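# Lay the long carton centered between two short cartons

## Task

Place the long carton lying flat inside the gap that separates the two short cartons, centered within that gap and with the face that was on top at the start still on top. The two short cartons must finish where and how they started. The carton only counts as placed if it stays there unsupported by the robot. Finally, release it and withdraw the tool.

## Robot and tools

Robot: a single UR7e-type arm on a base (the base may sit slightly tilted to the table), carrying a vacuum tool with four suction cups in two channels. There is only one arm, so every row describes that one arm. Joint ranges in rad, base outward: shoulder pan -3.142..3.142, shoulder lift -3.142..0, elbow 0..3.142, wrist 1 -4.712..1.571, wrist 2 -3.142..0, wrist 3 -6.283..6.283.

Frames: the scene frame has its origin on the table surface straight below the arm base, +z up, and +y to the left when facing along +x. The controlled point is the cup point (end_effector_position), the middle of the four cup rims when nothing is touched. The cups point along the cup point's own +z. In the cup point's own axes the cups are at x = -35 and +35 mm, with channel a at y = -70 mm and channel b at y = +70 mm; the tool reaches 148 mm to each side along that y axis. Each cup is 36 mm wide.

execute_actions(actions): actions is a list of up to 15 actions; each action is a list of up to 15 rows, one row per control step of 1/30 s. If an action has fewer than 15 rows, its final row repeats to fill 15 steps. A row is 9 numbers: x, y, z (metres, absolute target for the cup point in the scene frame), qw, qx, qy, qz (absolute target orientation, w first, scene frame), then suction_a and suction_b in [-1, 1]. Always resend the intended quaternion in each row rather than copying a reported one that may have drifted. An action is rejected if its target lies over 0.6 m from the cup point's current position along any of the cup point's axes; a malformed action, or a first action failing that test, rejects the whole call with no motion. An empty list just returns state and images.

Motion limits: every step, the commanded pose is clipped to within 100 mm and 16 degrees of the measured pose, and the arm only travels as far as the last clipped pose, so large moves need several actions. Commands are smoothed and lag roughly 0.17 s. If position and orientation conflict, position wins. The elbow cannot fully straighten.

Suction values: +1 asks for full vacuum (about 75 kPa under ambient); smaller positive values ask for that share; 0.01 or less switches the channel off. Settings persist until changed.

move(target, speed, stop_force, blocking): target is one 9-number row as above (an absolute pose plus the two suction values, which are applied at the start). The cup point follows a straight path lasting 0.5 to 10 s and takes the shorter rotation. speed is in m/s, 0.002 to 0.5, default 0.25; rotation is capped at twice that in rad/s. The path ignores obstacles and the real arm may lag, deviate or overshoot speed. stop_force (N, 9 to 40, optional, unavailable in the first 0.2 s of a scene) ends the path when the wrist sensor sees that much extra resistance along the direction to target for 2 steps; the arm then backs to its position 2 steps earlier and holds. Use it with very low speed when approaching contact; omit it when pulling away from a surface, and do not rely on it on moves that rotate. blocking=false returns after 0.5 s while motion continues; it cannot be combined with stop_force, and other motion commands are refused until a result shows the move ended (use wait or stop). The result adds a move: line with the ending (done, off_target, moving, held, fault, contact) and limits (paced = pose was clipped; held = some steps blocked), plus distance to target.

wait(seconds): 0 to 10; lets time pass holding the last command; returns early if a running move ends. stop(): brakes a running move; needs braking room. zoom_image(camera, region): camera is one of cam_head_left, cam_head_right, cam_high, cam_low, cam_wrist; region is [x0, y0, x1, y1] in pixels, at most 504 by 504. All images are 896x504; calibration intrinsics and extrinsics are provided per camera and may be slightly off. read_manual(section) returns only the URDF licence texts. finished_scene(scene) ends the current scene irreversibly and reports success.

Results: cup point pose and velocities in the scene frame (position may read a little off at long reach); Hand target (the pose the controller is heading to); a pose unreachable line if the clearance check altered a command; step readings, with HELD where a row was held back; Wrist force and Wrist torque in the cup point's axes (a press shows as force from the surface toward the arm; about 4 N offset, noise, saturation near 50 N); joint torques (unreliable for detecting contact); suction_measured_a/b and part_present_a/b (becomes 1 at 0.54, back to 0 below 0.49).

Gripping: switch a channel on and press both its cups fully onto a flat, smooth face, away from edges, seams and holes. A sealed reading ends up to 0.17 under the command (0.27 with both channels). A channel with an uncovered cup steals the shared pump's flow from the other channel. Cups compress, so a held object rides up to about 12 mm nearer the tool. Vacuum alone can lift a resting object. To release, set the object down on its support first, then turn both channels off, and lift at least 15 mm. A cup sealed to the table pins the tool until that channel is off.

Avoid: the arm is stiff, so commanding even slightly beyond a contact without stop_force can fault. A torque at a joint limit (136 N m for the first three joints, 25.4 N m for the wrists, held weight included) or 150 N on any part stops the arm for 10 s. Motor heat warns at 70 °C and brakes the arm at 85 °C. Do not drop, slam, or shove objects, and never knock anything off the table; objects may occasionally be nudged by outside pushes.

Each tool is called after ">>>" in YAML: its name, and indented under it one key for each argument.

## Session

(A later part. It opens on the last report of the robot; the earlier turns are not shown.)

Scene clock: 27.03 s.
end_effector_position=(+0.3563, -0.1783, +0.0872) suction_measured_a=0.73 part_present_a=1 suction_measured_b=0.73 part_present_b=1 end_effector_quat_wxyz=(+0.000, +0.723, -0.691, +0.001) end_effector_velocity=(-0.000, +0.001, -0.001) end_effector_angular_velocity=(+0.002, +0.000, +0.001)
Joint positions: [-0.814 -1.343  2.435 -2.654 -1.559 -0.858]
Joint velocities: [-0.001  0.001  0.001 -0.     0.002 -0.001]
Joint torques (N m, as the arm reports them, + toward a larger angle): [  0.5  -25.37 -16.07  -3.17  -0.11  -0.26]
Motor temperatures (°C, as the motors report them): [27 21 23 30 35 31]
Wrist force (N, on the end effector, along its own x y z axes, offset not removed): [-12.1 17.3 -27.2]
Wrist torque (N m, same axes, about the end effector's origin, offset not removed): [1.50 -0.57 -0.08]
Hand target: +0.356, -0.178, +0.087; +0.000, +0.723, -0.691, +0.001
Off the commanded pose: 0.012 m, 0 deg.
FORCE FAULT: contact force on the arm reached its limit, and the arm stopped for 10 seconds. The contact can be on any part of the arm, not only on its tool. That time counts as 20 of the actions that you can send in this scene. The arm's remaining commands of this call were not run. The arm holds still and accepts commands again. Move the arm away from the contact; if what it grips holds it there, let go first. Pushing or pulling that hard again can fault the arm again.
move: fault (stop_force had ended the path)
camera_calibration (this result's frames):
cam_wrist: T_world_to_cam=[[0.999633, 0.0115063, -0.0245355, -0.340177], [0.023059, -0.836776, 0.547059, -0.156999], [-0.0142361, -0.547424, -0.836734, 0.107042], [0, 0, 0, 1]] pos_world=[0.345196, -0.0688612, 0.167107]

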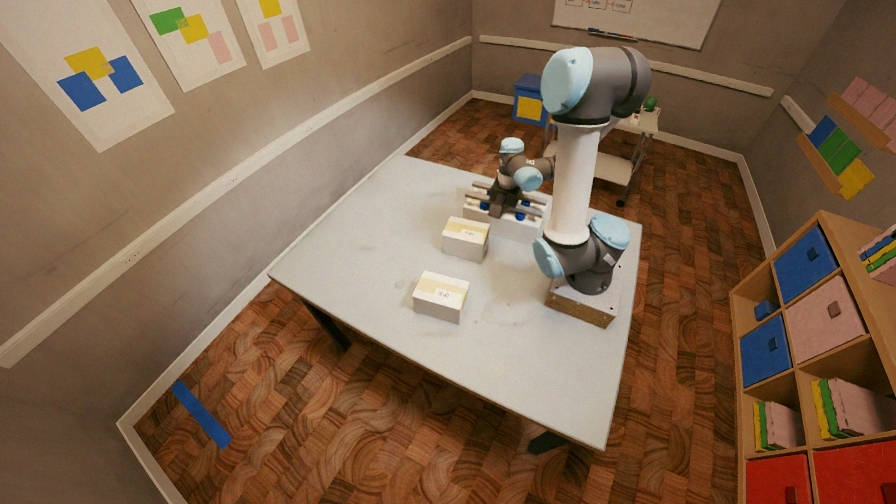

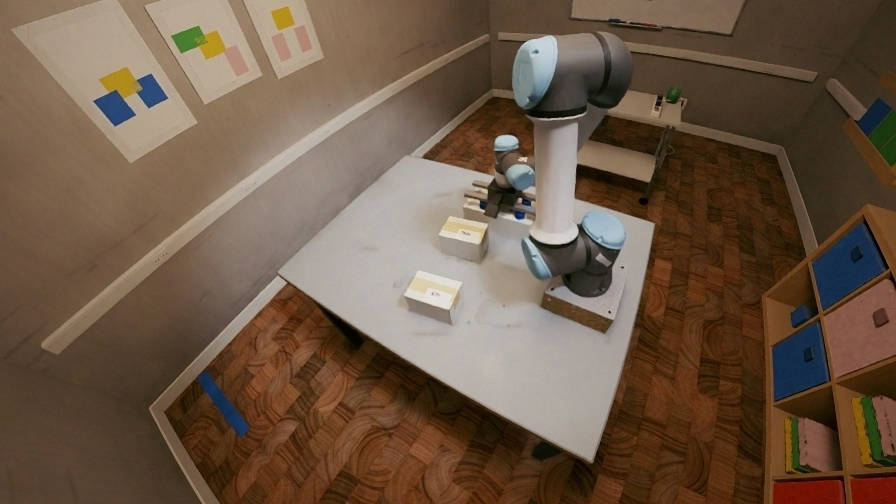

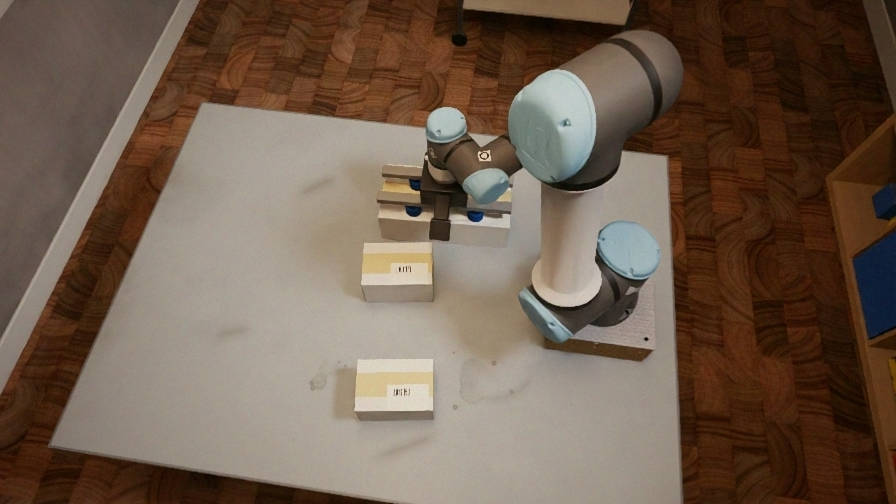

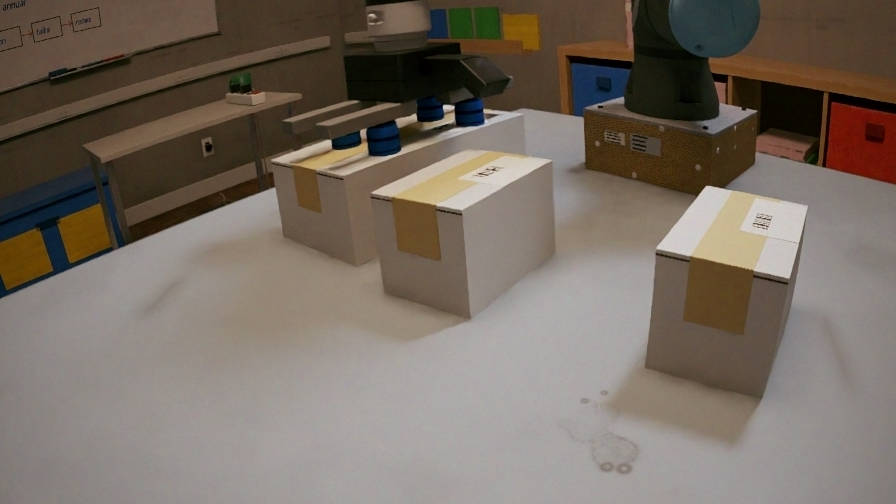

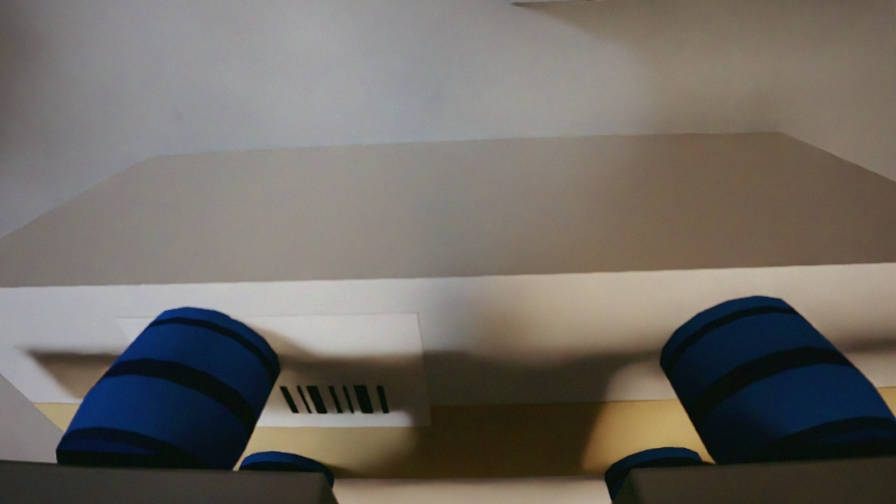

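>>> move:
  target: [0.356,-0.178,0.24,0,-0.723,0.691,0,1,1]
  speed: 0.2

>>> move:
  target: [0.405,0.146,0.24,0,-0.760,0.649,0,1,1]

>>> move:
  target: [0.405,0.146,0.205,0,-0.760,0.649,0,1,1]
  speed: 0.08

Scene clock: 31.40 s.
end_effector_position=(+0.3561, -0.1781, +0.2396) suction_measured_a=0.73 part_present_a=1 suction_measured_b=0.73 part_present_b=1 end_effector_quat_wxyz=(+0.000, +0.723, -0.691, +0.000) end_effector_velocity=(-0.000, -0.000, +0.003) end_effector_angular_velocity=(-0.001, +0.000, +0.001)
Joint positions: [-0.819 -1.708  2.25  -2.102 -1.559 -0.863]
Joint velocities: [ 0.    -0.005 -0.005  0.009 -0.001 -0.001]
Joint torques (N m, as the arm reports them, + toward a larger angle): [-11.93 -31.27 -42.13  -3.08   1.13  -2.11]
Motor temperatures (°C, as the motors report them): [27 21 23 30 35 31]
Wrist force (N, on the end effector, along its own x y z axes, offset not removed): [1.1 -2.5 17.5]
Wrist torque (N m, same axes, about the end effector's origin, offset not removed): [-0.74 -0.54 0.13]
Hand target: +0.356, -0.178, +0.240; +0.000, +0.723, -0.691, +0.000
Off the commanded pose: 0.000 m, 0 deg.
move: done
camera_calibration (this result's frames):
cam_wrist: T_world_to_cam=[[0.99959, 0.0114627, -0.0262489, -0.335774], [0.0239352, -0.837647, 0.545687, -0.240371], [-0.0157322, -0.546092, -0.837578, 0.235678], [0, 0, 0, 1]] pos_world=[0.345097, -0.0687956, 0.319752]

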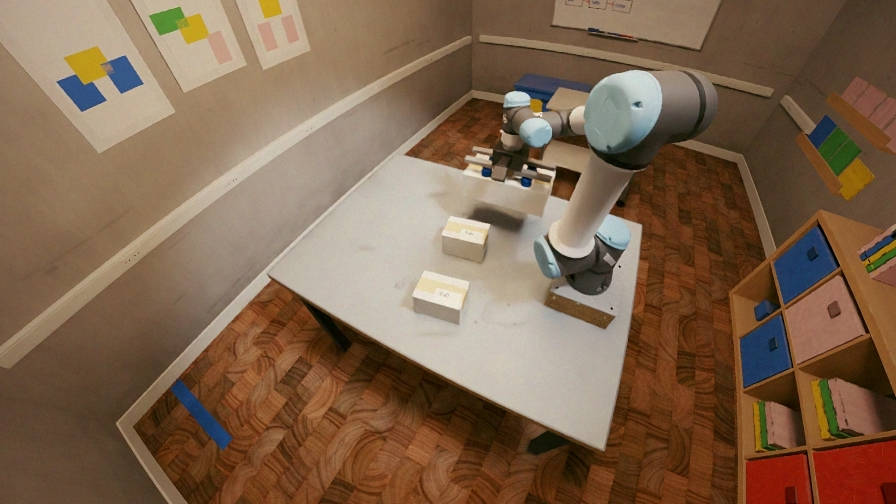

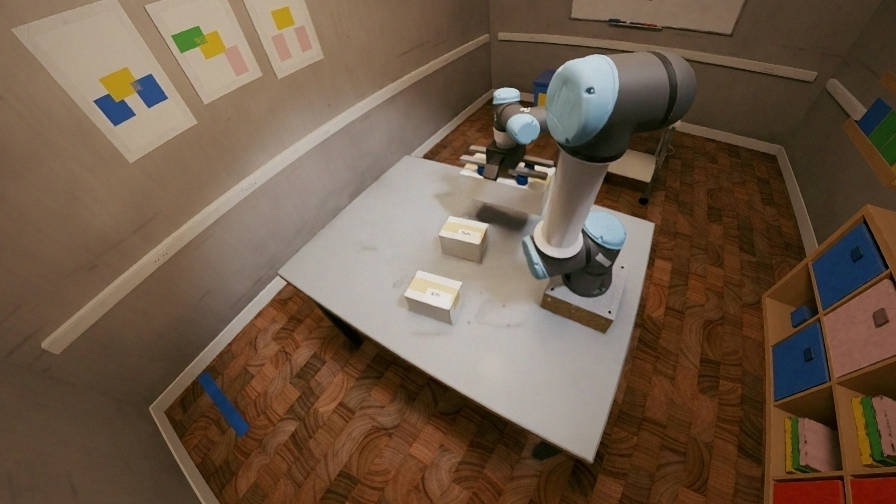

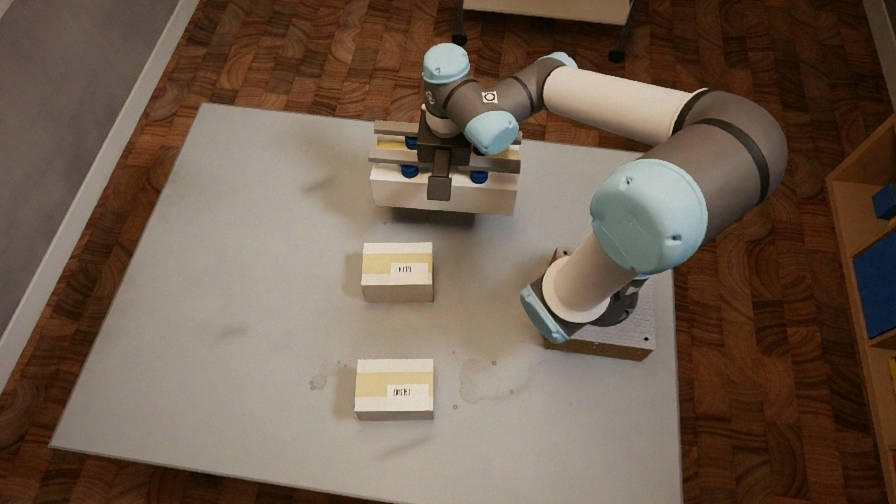

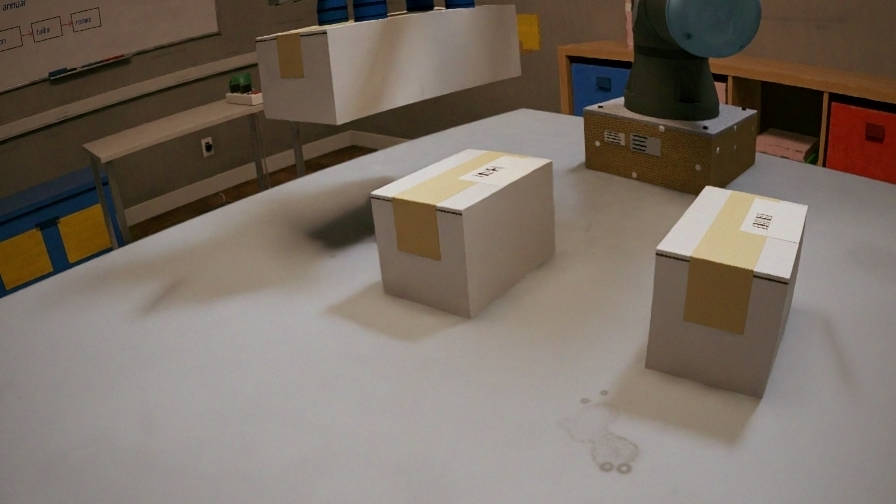

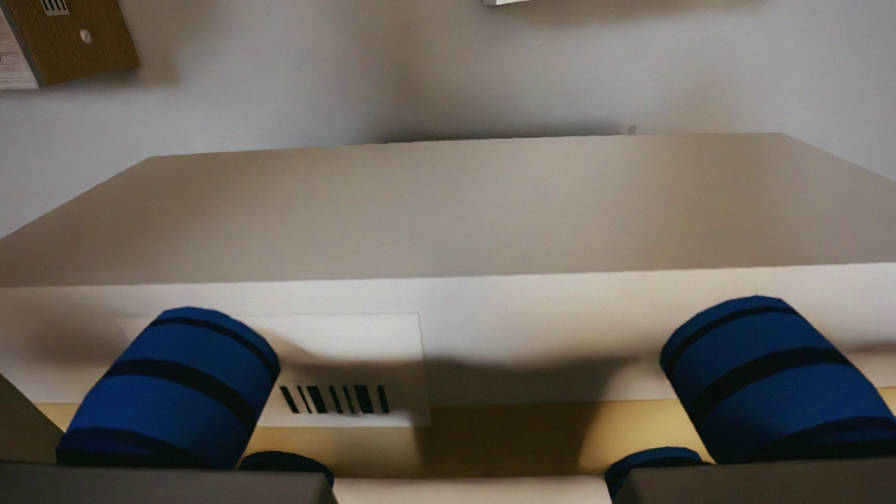

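Scene clock: 33.40 s.
end_effector_position=(+0.4048, +0.1458, +0.2400) suction_measured_a=0.73 part_present_a=1 suction_measured_b=0.73 part_present_b=1 end_effector_quat_wxyz=(-0.000, +0.760, -0.649, -0.000) end_effector_velocity=(+0.001, +0.003, +0.001) end_effector_angular_velocity=(-0.001, -0.003, +0.001)
Joint positions: [ 0.014 -1.642  2.18  -2.11  -1.554 -0.142]
Joint velocities: [ 0.007  0.001 -0.004  0.    -0.001  0.006]
Joint torques (N m, as the arm reports them, + toward a larger angle): [ 11.26 -20.79 -40.82  -7.15  -1.72   1.4 ]
Motor temperatures (°C, as the motors report them): [27 21 23 30 35 31]
Wrist force (N, on the end effector, along its own x y z axes, offset not removed): [1.0 0.4 17.5]
Wrist torque (N m, same axes, about the end effector's origin, offset not removed): [-0.25 -0.42 0.09]
Hand target: +0.405, +0.146, +0.240; -0.000, +0.760, -0.649, -0.000
Off the commanded pose: 0.000 m, 0 deg.
move: done
camera_calibration (this result's frames):
cam_wrist: T_world_to_cam=[[0.992039, 0.123132, -0.0264237, -0.40131], [0.117571, -0.830343, 0.544709, -0.0091646], [0.0451301, -0.543479, -0.838209, 0.388793], [0, 0, 0, 1]] pos_world=[0.381646, 0.253105, 0.320278]

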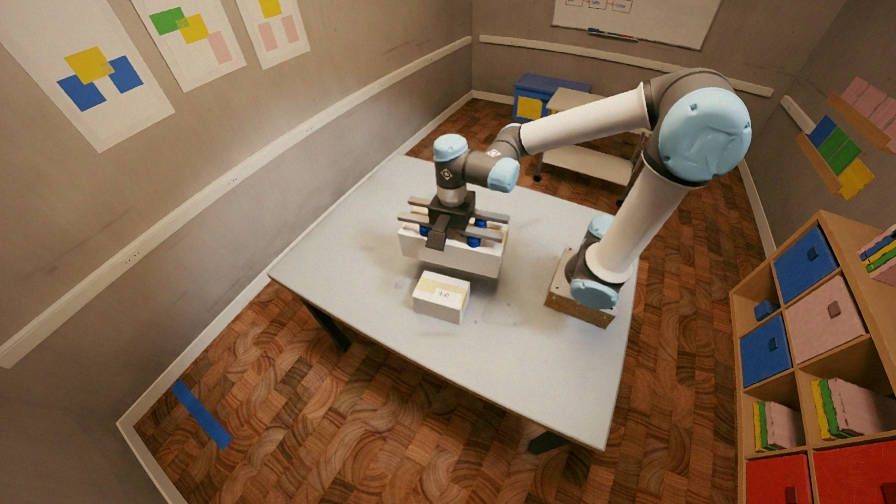

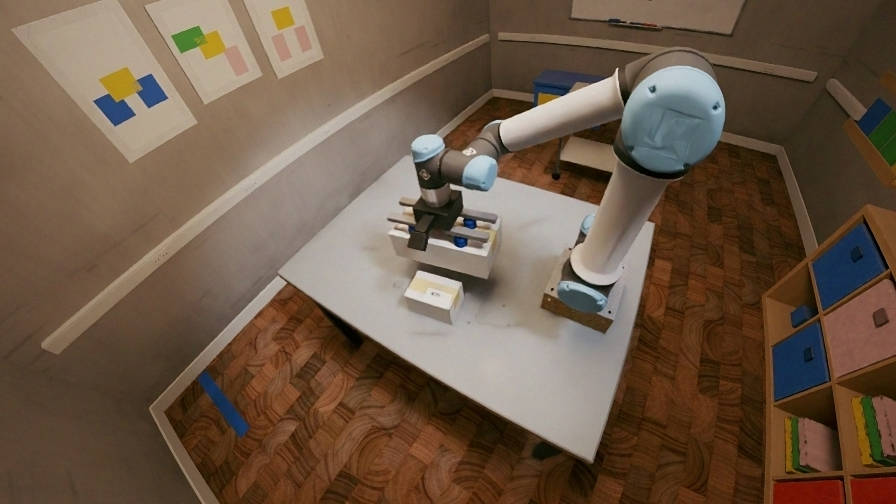

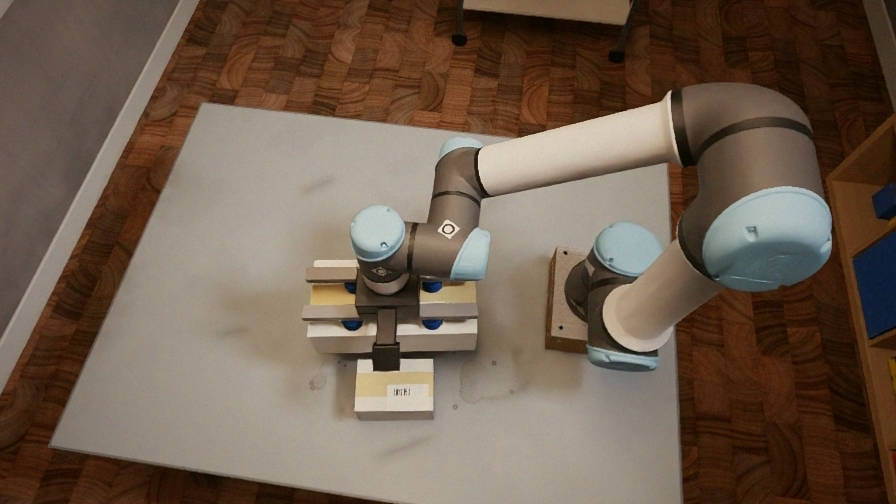

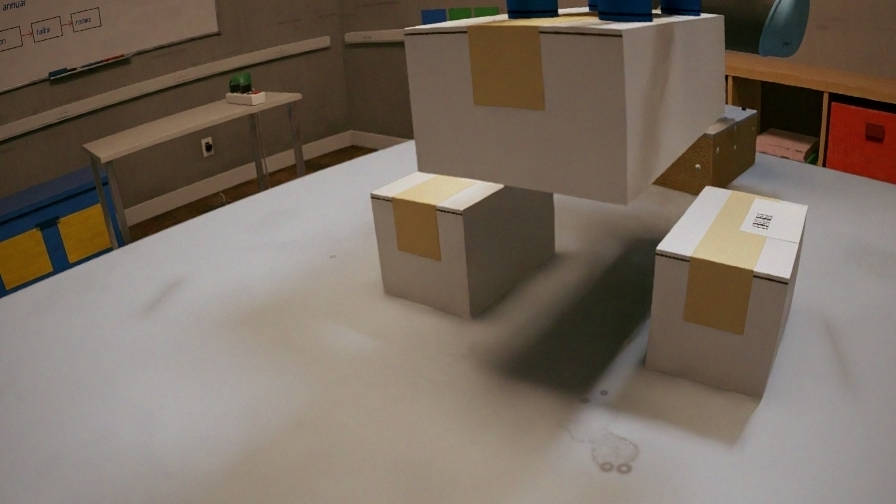

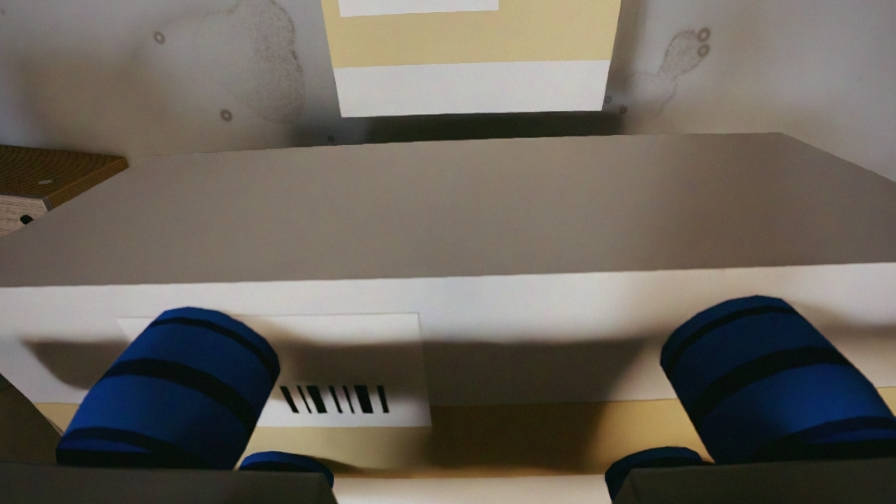

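Scene clock: 34.33 s.
end_effector_position=(+0.4049, +0.1460, +0.2053) suction_measured_a=0.73 part_present_a=1 suction_measured_b=0.73 part_present_b=1 end_effector_quat_wxyz=(+0.000, +0.760, -0.649, -0.000) end_effector_velocity=(-0.000, -0.000, -0.004) end_effector_angular_velocity=(+0.001, +0.003, -0.002)
Joint positions: [ 0.016 -1.584  2.232 -2.22  -1.555 -0.14 ]
Joint velocities: [-0.001  0.008  0.004 -0.009  0.001  0.001]
Joint torques (N m, as the arm reports them, + toward a larger angle): [ 12.19 -23.02 -20.85  -6.86  -1.69   1.61]
Motor temperatures (°C, as the motors report them): [27 21 23 30 35 31]
Wrist force (N, on the end effector, along its own x y z axes, offset not removed): [1.3 0.9 19.3]
Wrist torque (N m, same axes, about the end effector's origin, offset not removed): [-0.13 -0.62 0.15]
Hand target: +0.405, +0.146, +0.205; +0.000, +0.760, -0.649, -0.000
Off the commanded pose: 0.000 m, 0 deg.
move: done
camera_calibration (this result's frames):
cam_wrist: T_world_to_cam=[[0.992043, 0.123105, -0.026386, -0.402418], [0.117486, -0.829841, 0.545491, 0.00968239], [0.0452566, -0.54425, -0.837701, 0.359762], [0, 0, 0, 1]] pos_world=[0.381797, 0.253375, 0.285473]

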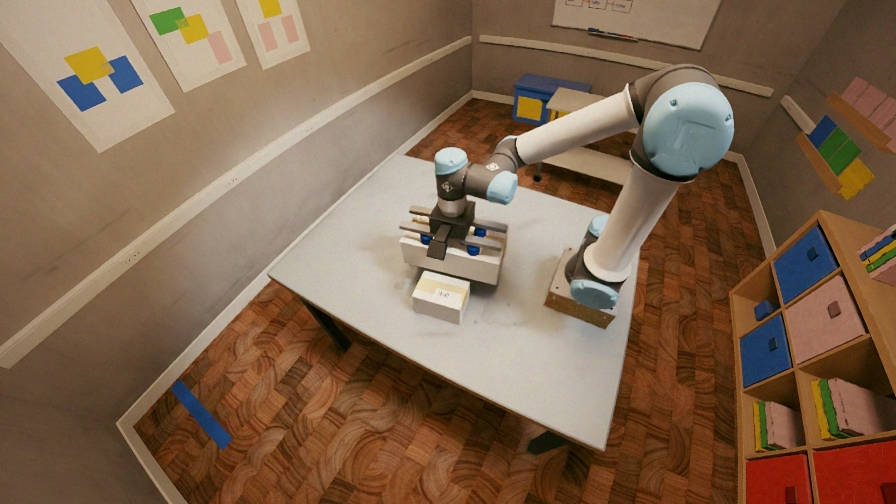

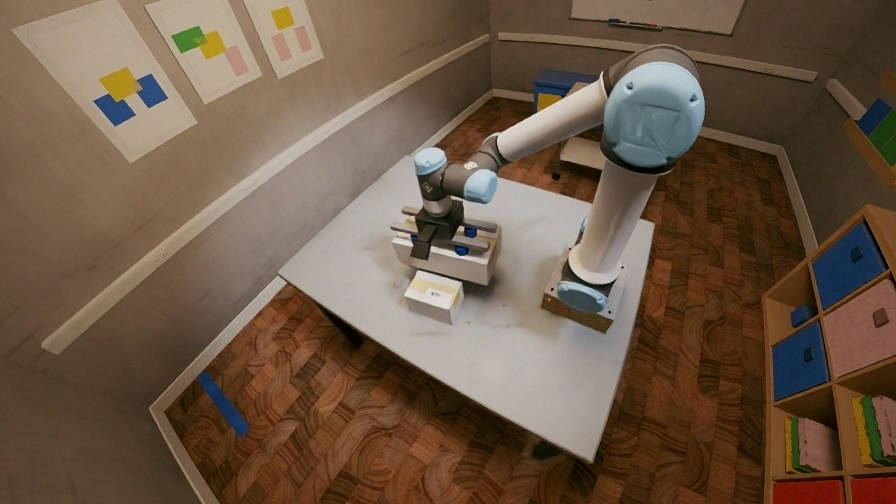

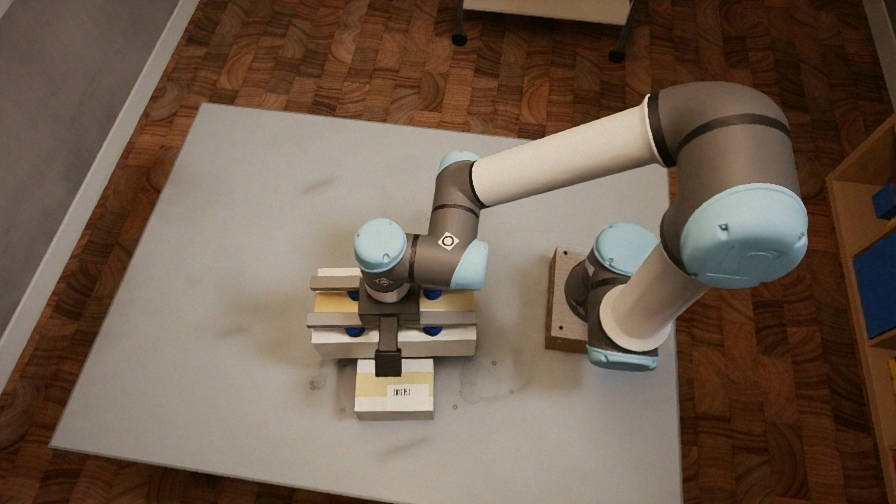

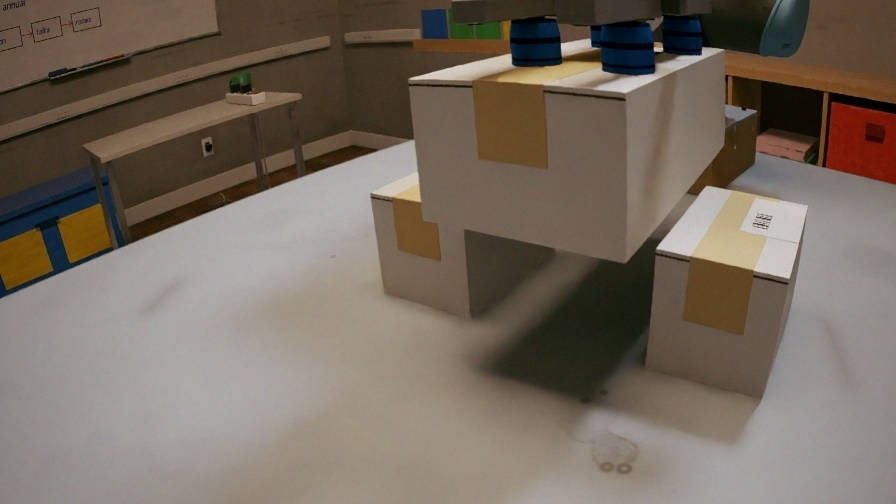

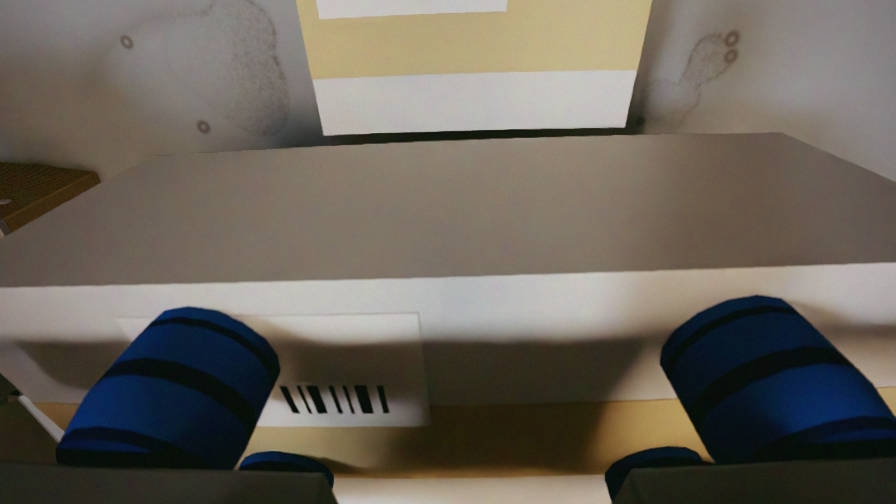

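>>> move:
  target: [0.410,0.146,0.15,0,-0.760,0.649,0,1,1]
  speed: 0.03
  stop_force: 9

>>> zoom_image:
  camera: "cam_low"
  region: [340,100,840,420]

Scene clock: 47.27 s.
end_effector_position=(+0.4076, +0.1463, +0.1859) suction_measured_a=0.73 part_present_a=1 suction_measured_b=0.73 part_present_b=1 end_effector_quat_wxyz=(-0.002, +0.760, -0.649, +0.001) end_effector_velocity=(+0.000, -0.000, +0.000) end_effector_angular_velocity=(-0.001, -0.001, +0.001)
Joint positions: [ 0.017 -1.543  2.254 -2.288 -1.553 -0.139]
Joint velocities: [-0.    -0.001 -0.     0.    -0.001 -0.001]
Joint torques (N m, as the arm reports them, + toward a larger angle): [ -0.16 -23.32 -22.57  -3.32  -0.25  -0.28]
Motor temperatures (°C, as the motors report them): [27 21 23 30 35 31]
Wrist force (N, on the end effector, along its own x y z axes, offset not removed): [2.4 14.0 -28.2]
Wrist torque (N m, same axes, about the end effector's origin, offset not removed): [-1.63 -2.78 -0.87]
Hand target: +0.408, +0.146, +0.186; -0.002, +0.760, -0.649, +0.001
Off the commanded pose: 0.036 m, 0 deg.
FORCE FAULT: contact force on the arm reached its limit, and the arm stopped for 10 seconds. The contact can be on any part of the arm, not only on its tool. That time counts as 20 of the actions that you can send in this scene. The arm's remaining commands of this call were not run. The arm holds still and accepts commands again. Move the arm away from the contact; if what it grips holds it there, let go first. Pushing or pulling that hard again can fault the arm again.
move: fault (stop_force had ended the path)
camera_calibration (this result's frames):
cam_wrist: T_world_to_cam=[[0.992127, 0.123255, -0.0221758, -0.406454], [0.115364, -0.83058, 0.544819, 0.0213002], [0.0487331, -0.543088, -0.83826, 0.3421], [0, 0, 0, 1]] pos_world=[0.384125, 0.253579, 0.26615]

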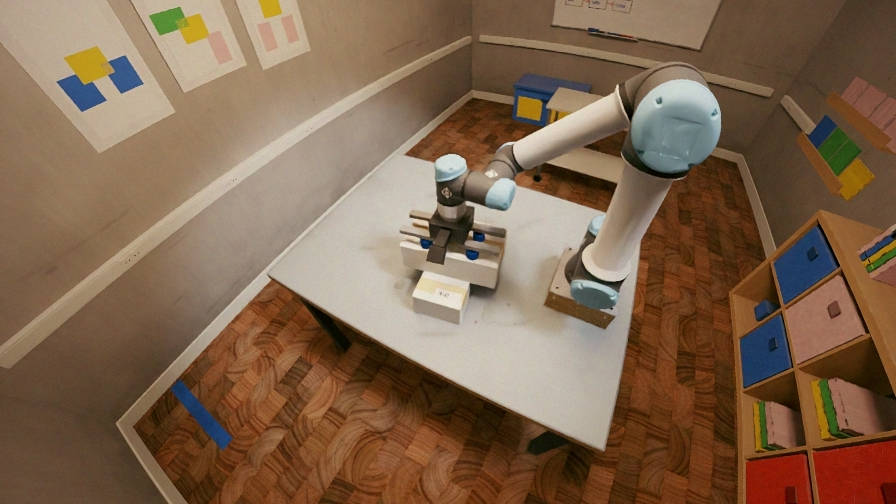

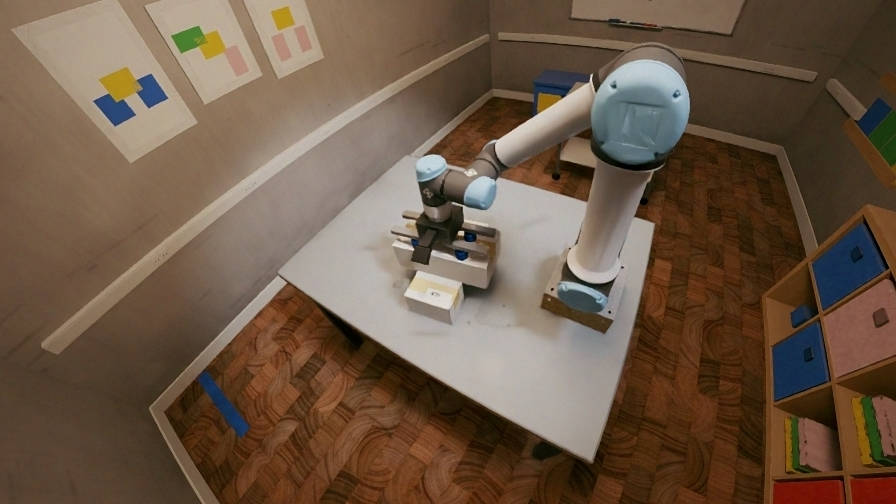

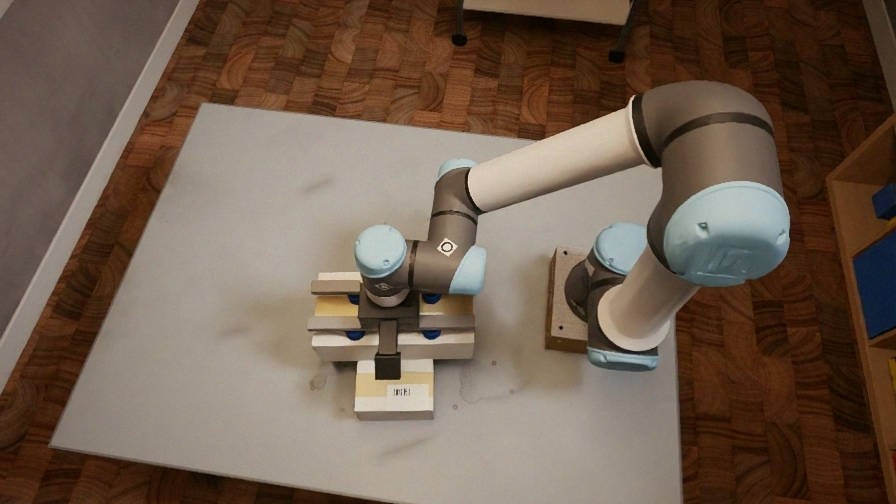

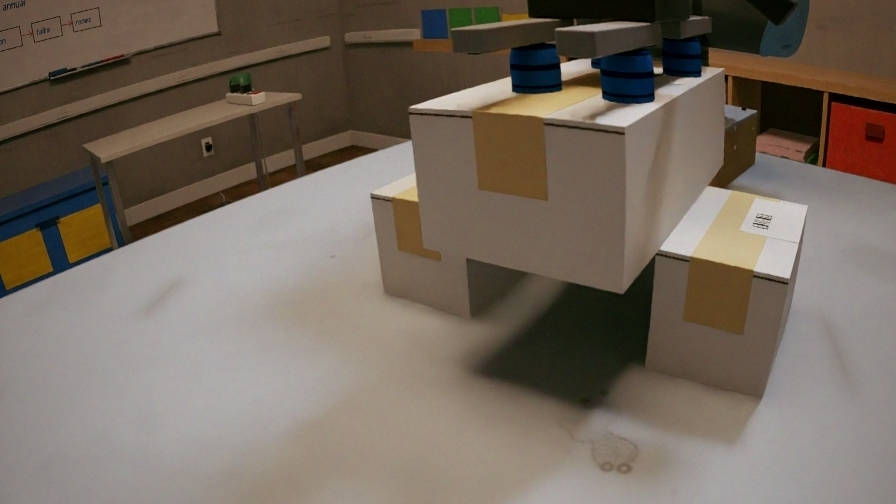

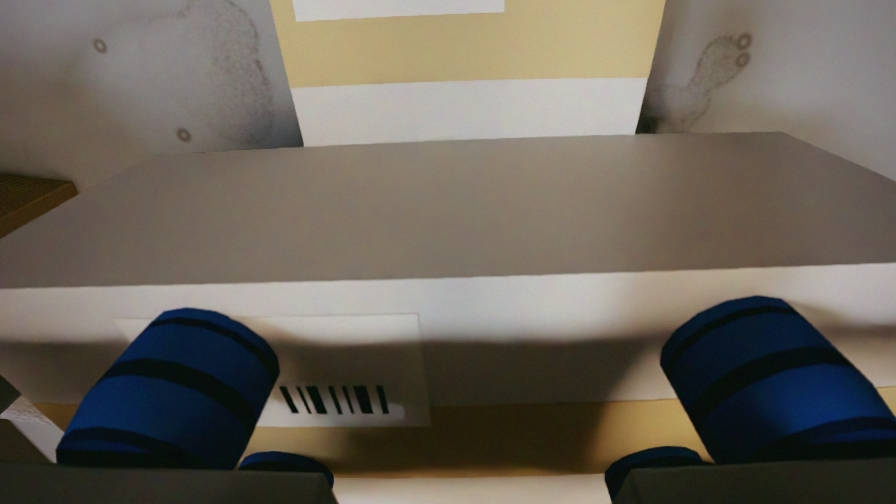

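Region (340, 100, 840, 420) of cam_low's 896x504 image, scaled by 1.008, with more detail than that image has; it fills the top 323 rows of this view, and the rest is white.

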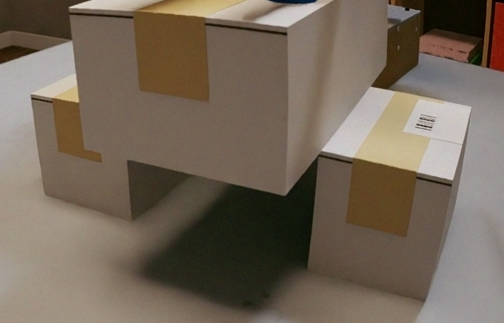

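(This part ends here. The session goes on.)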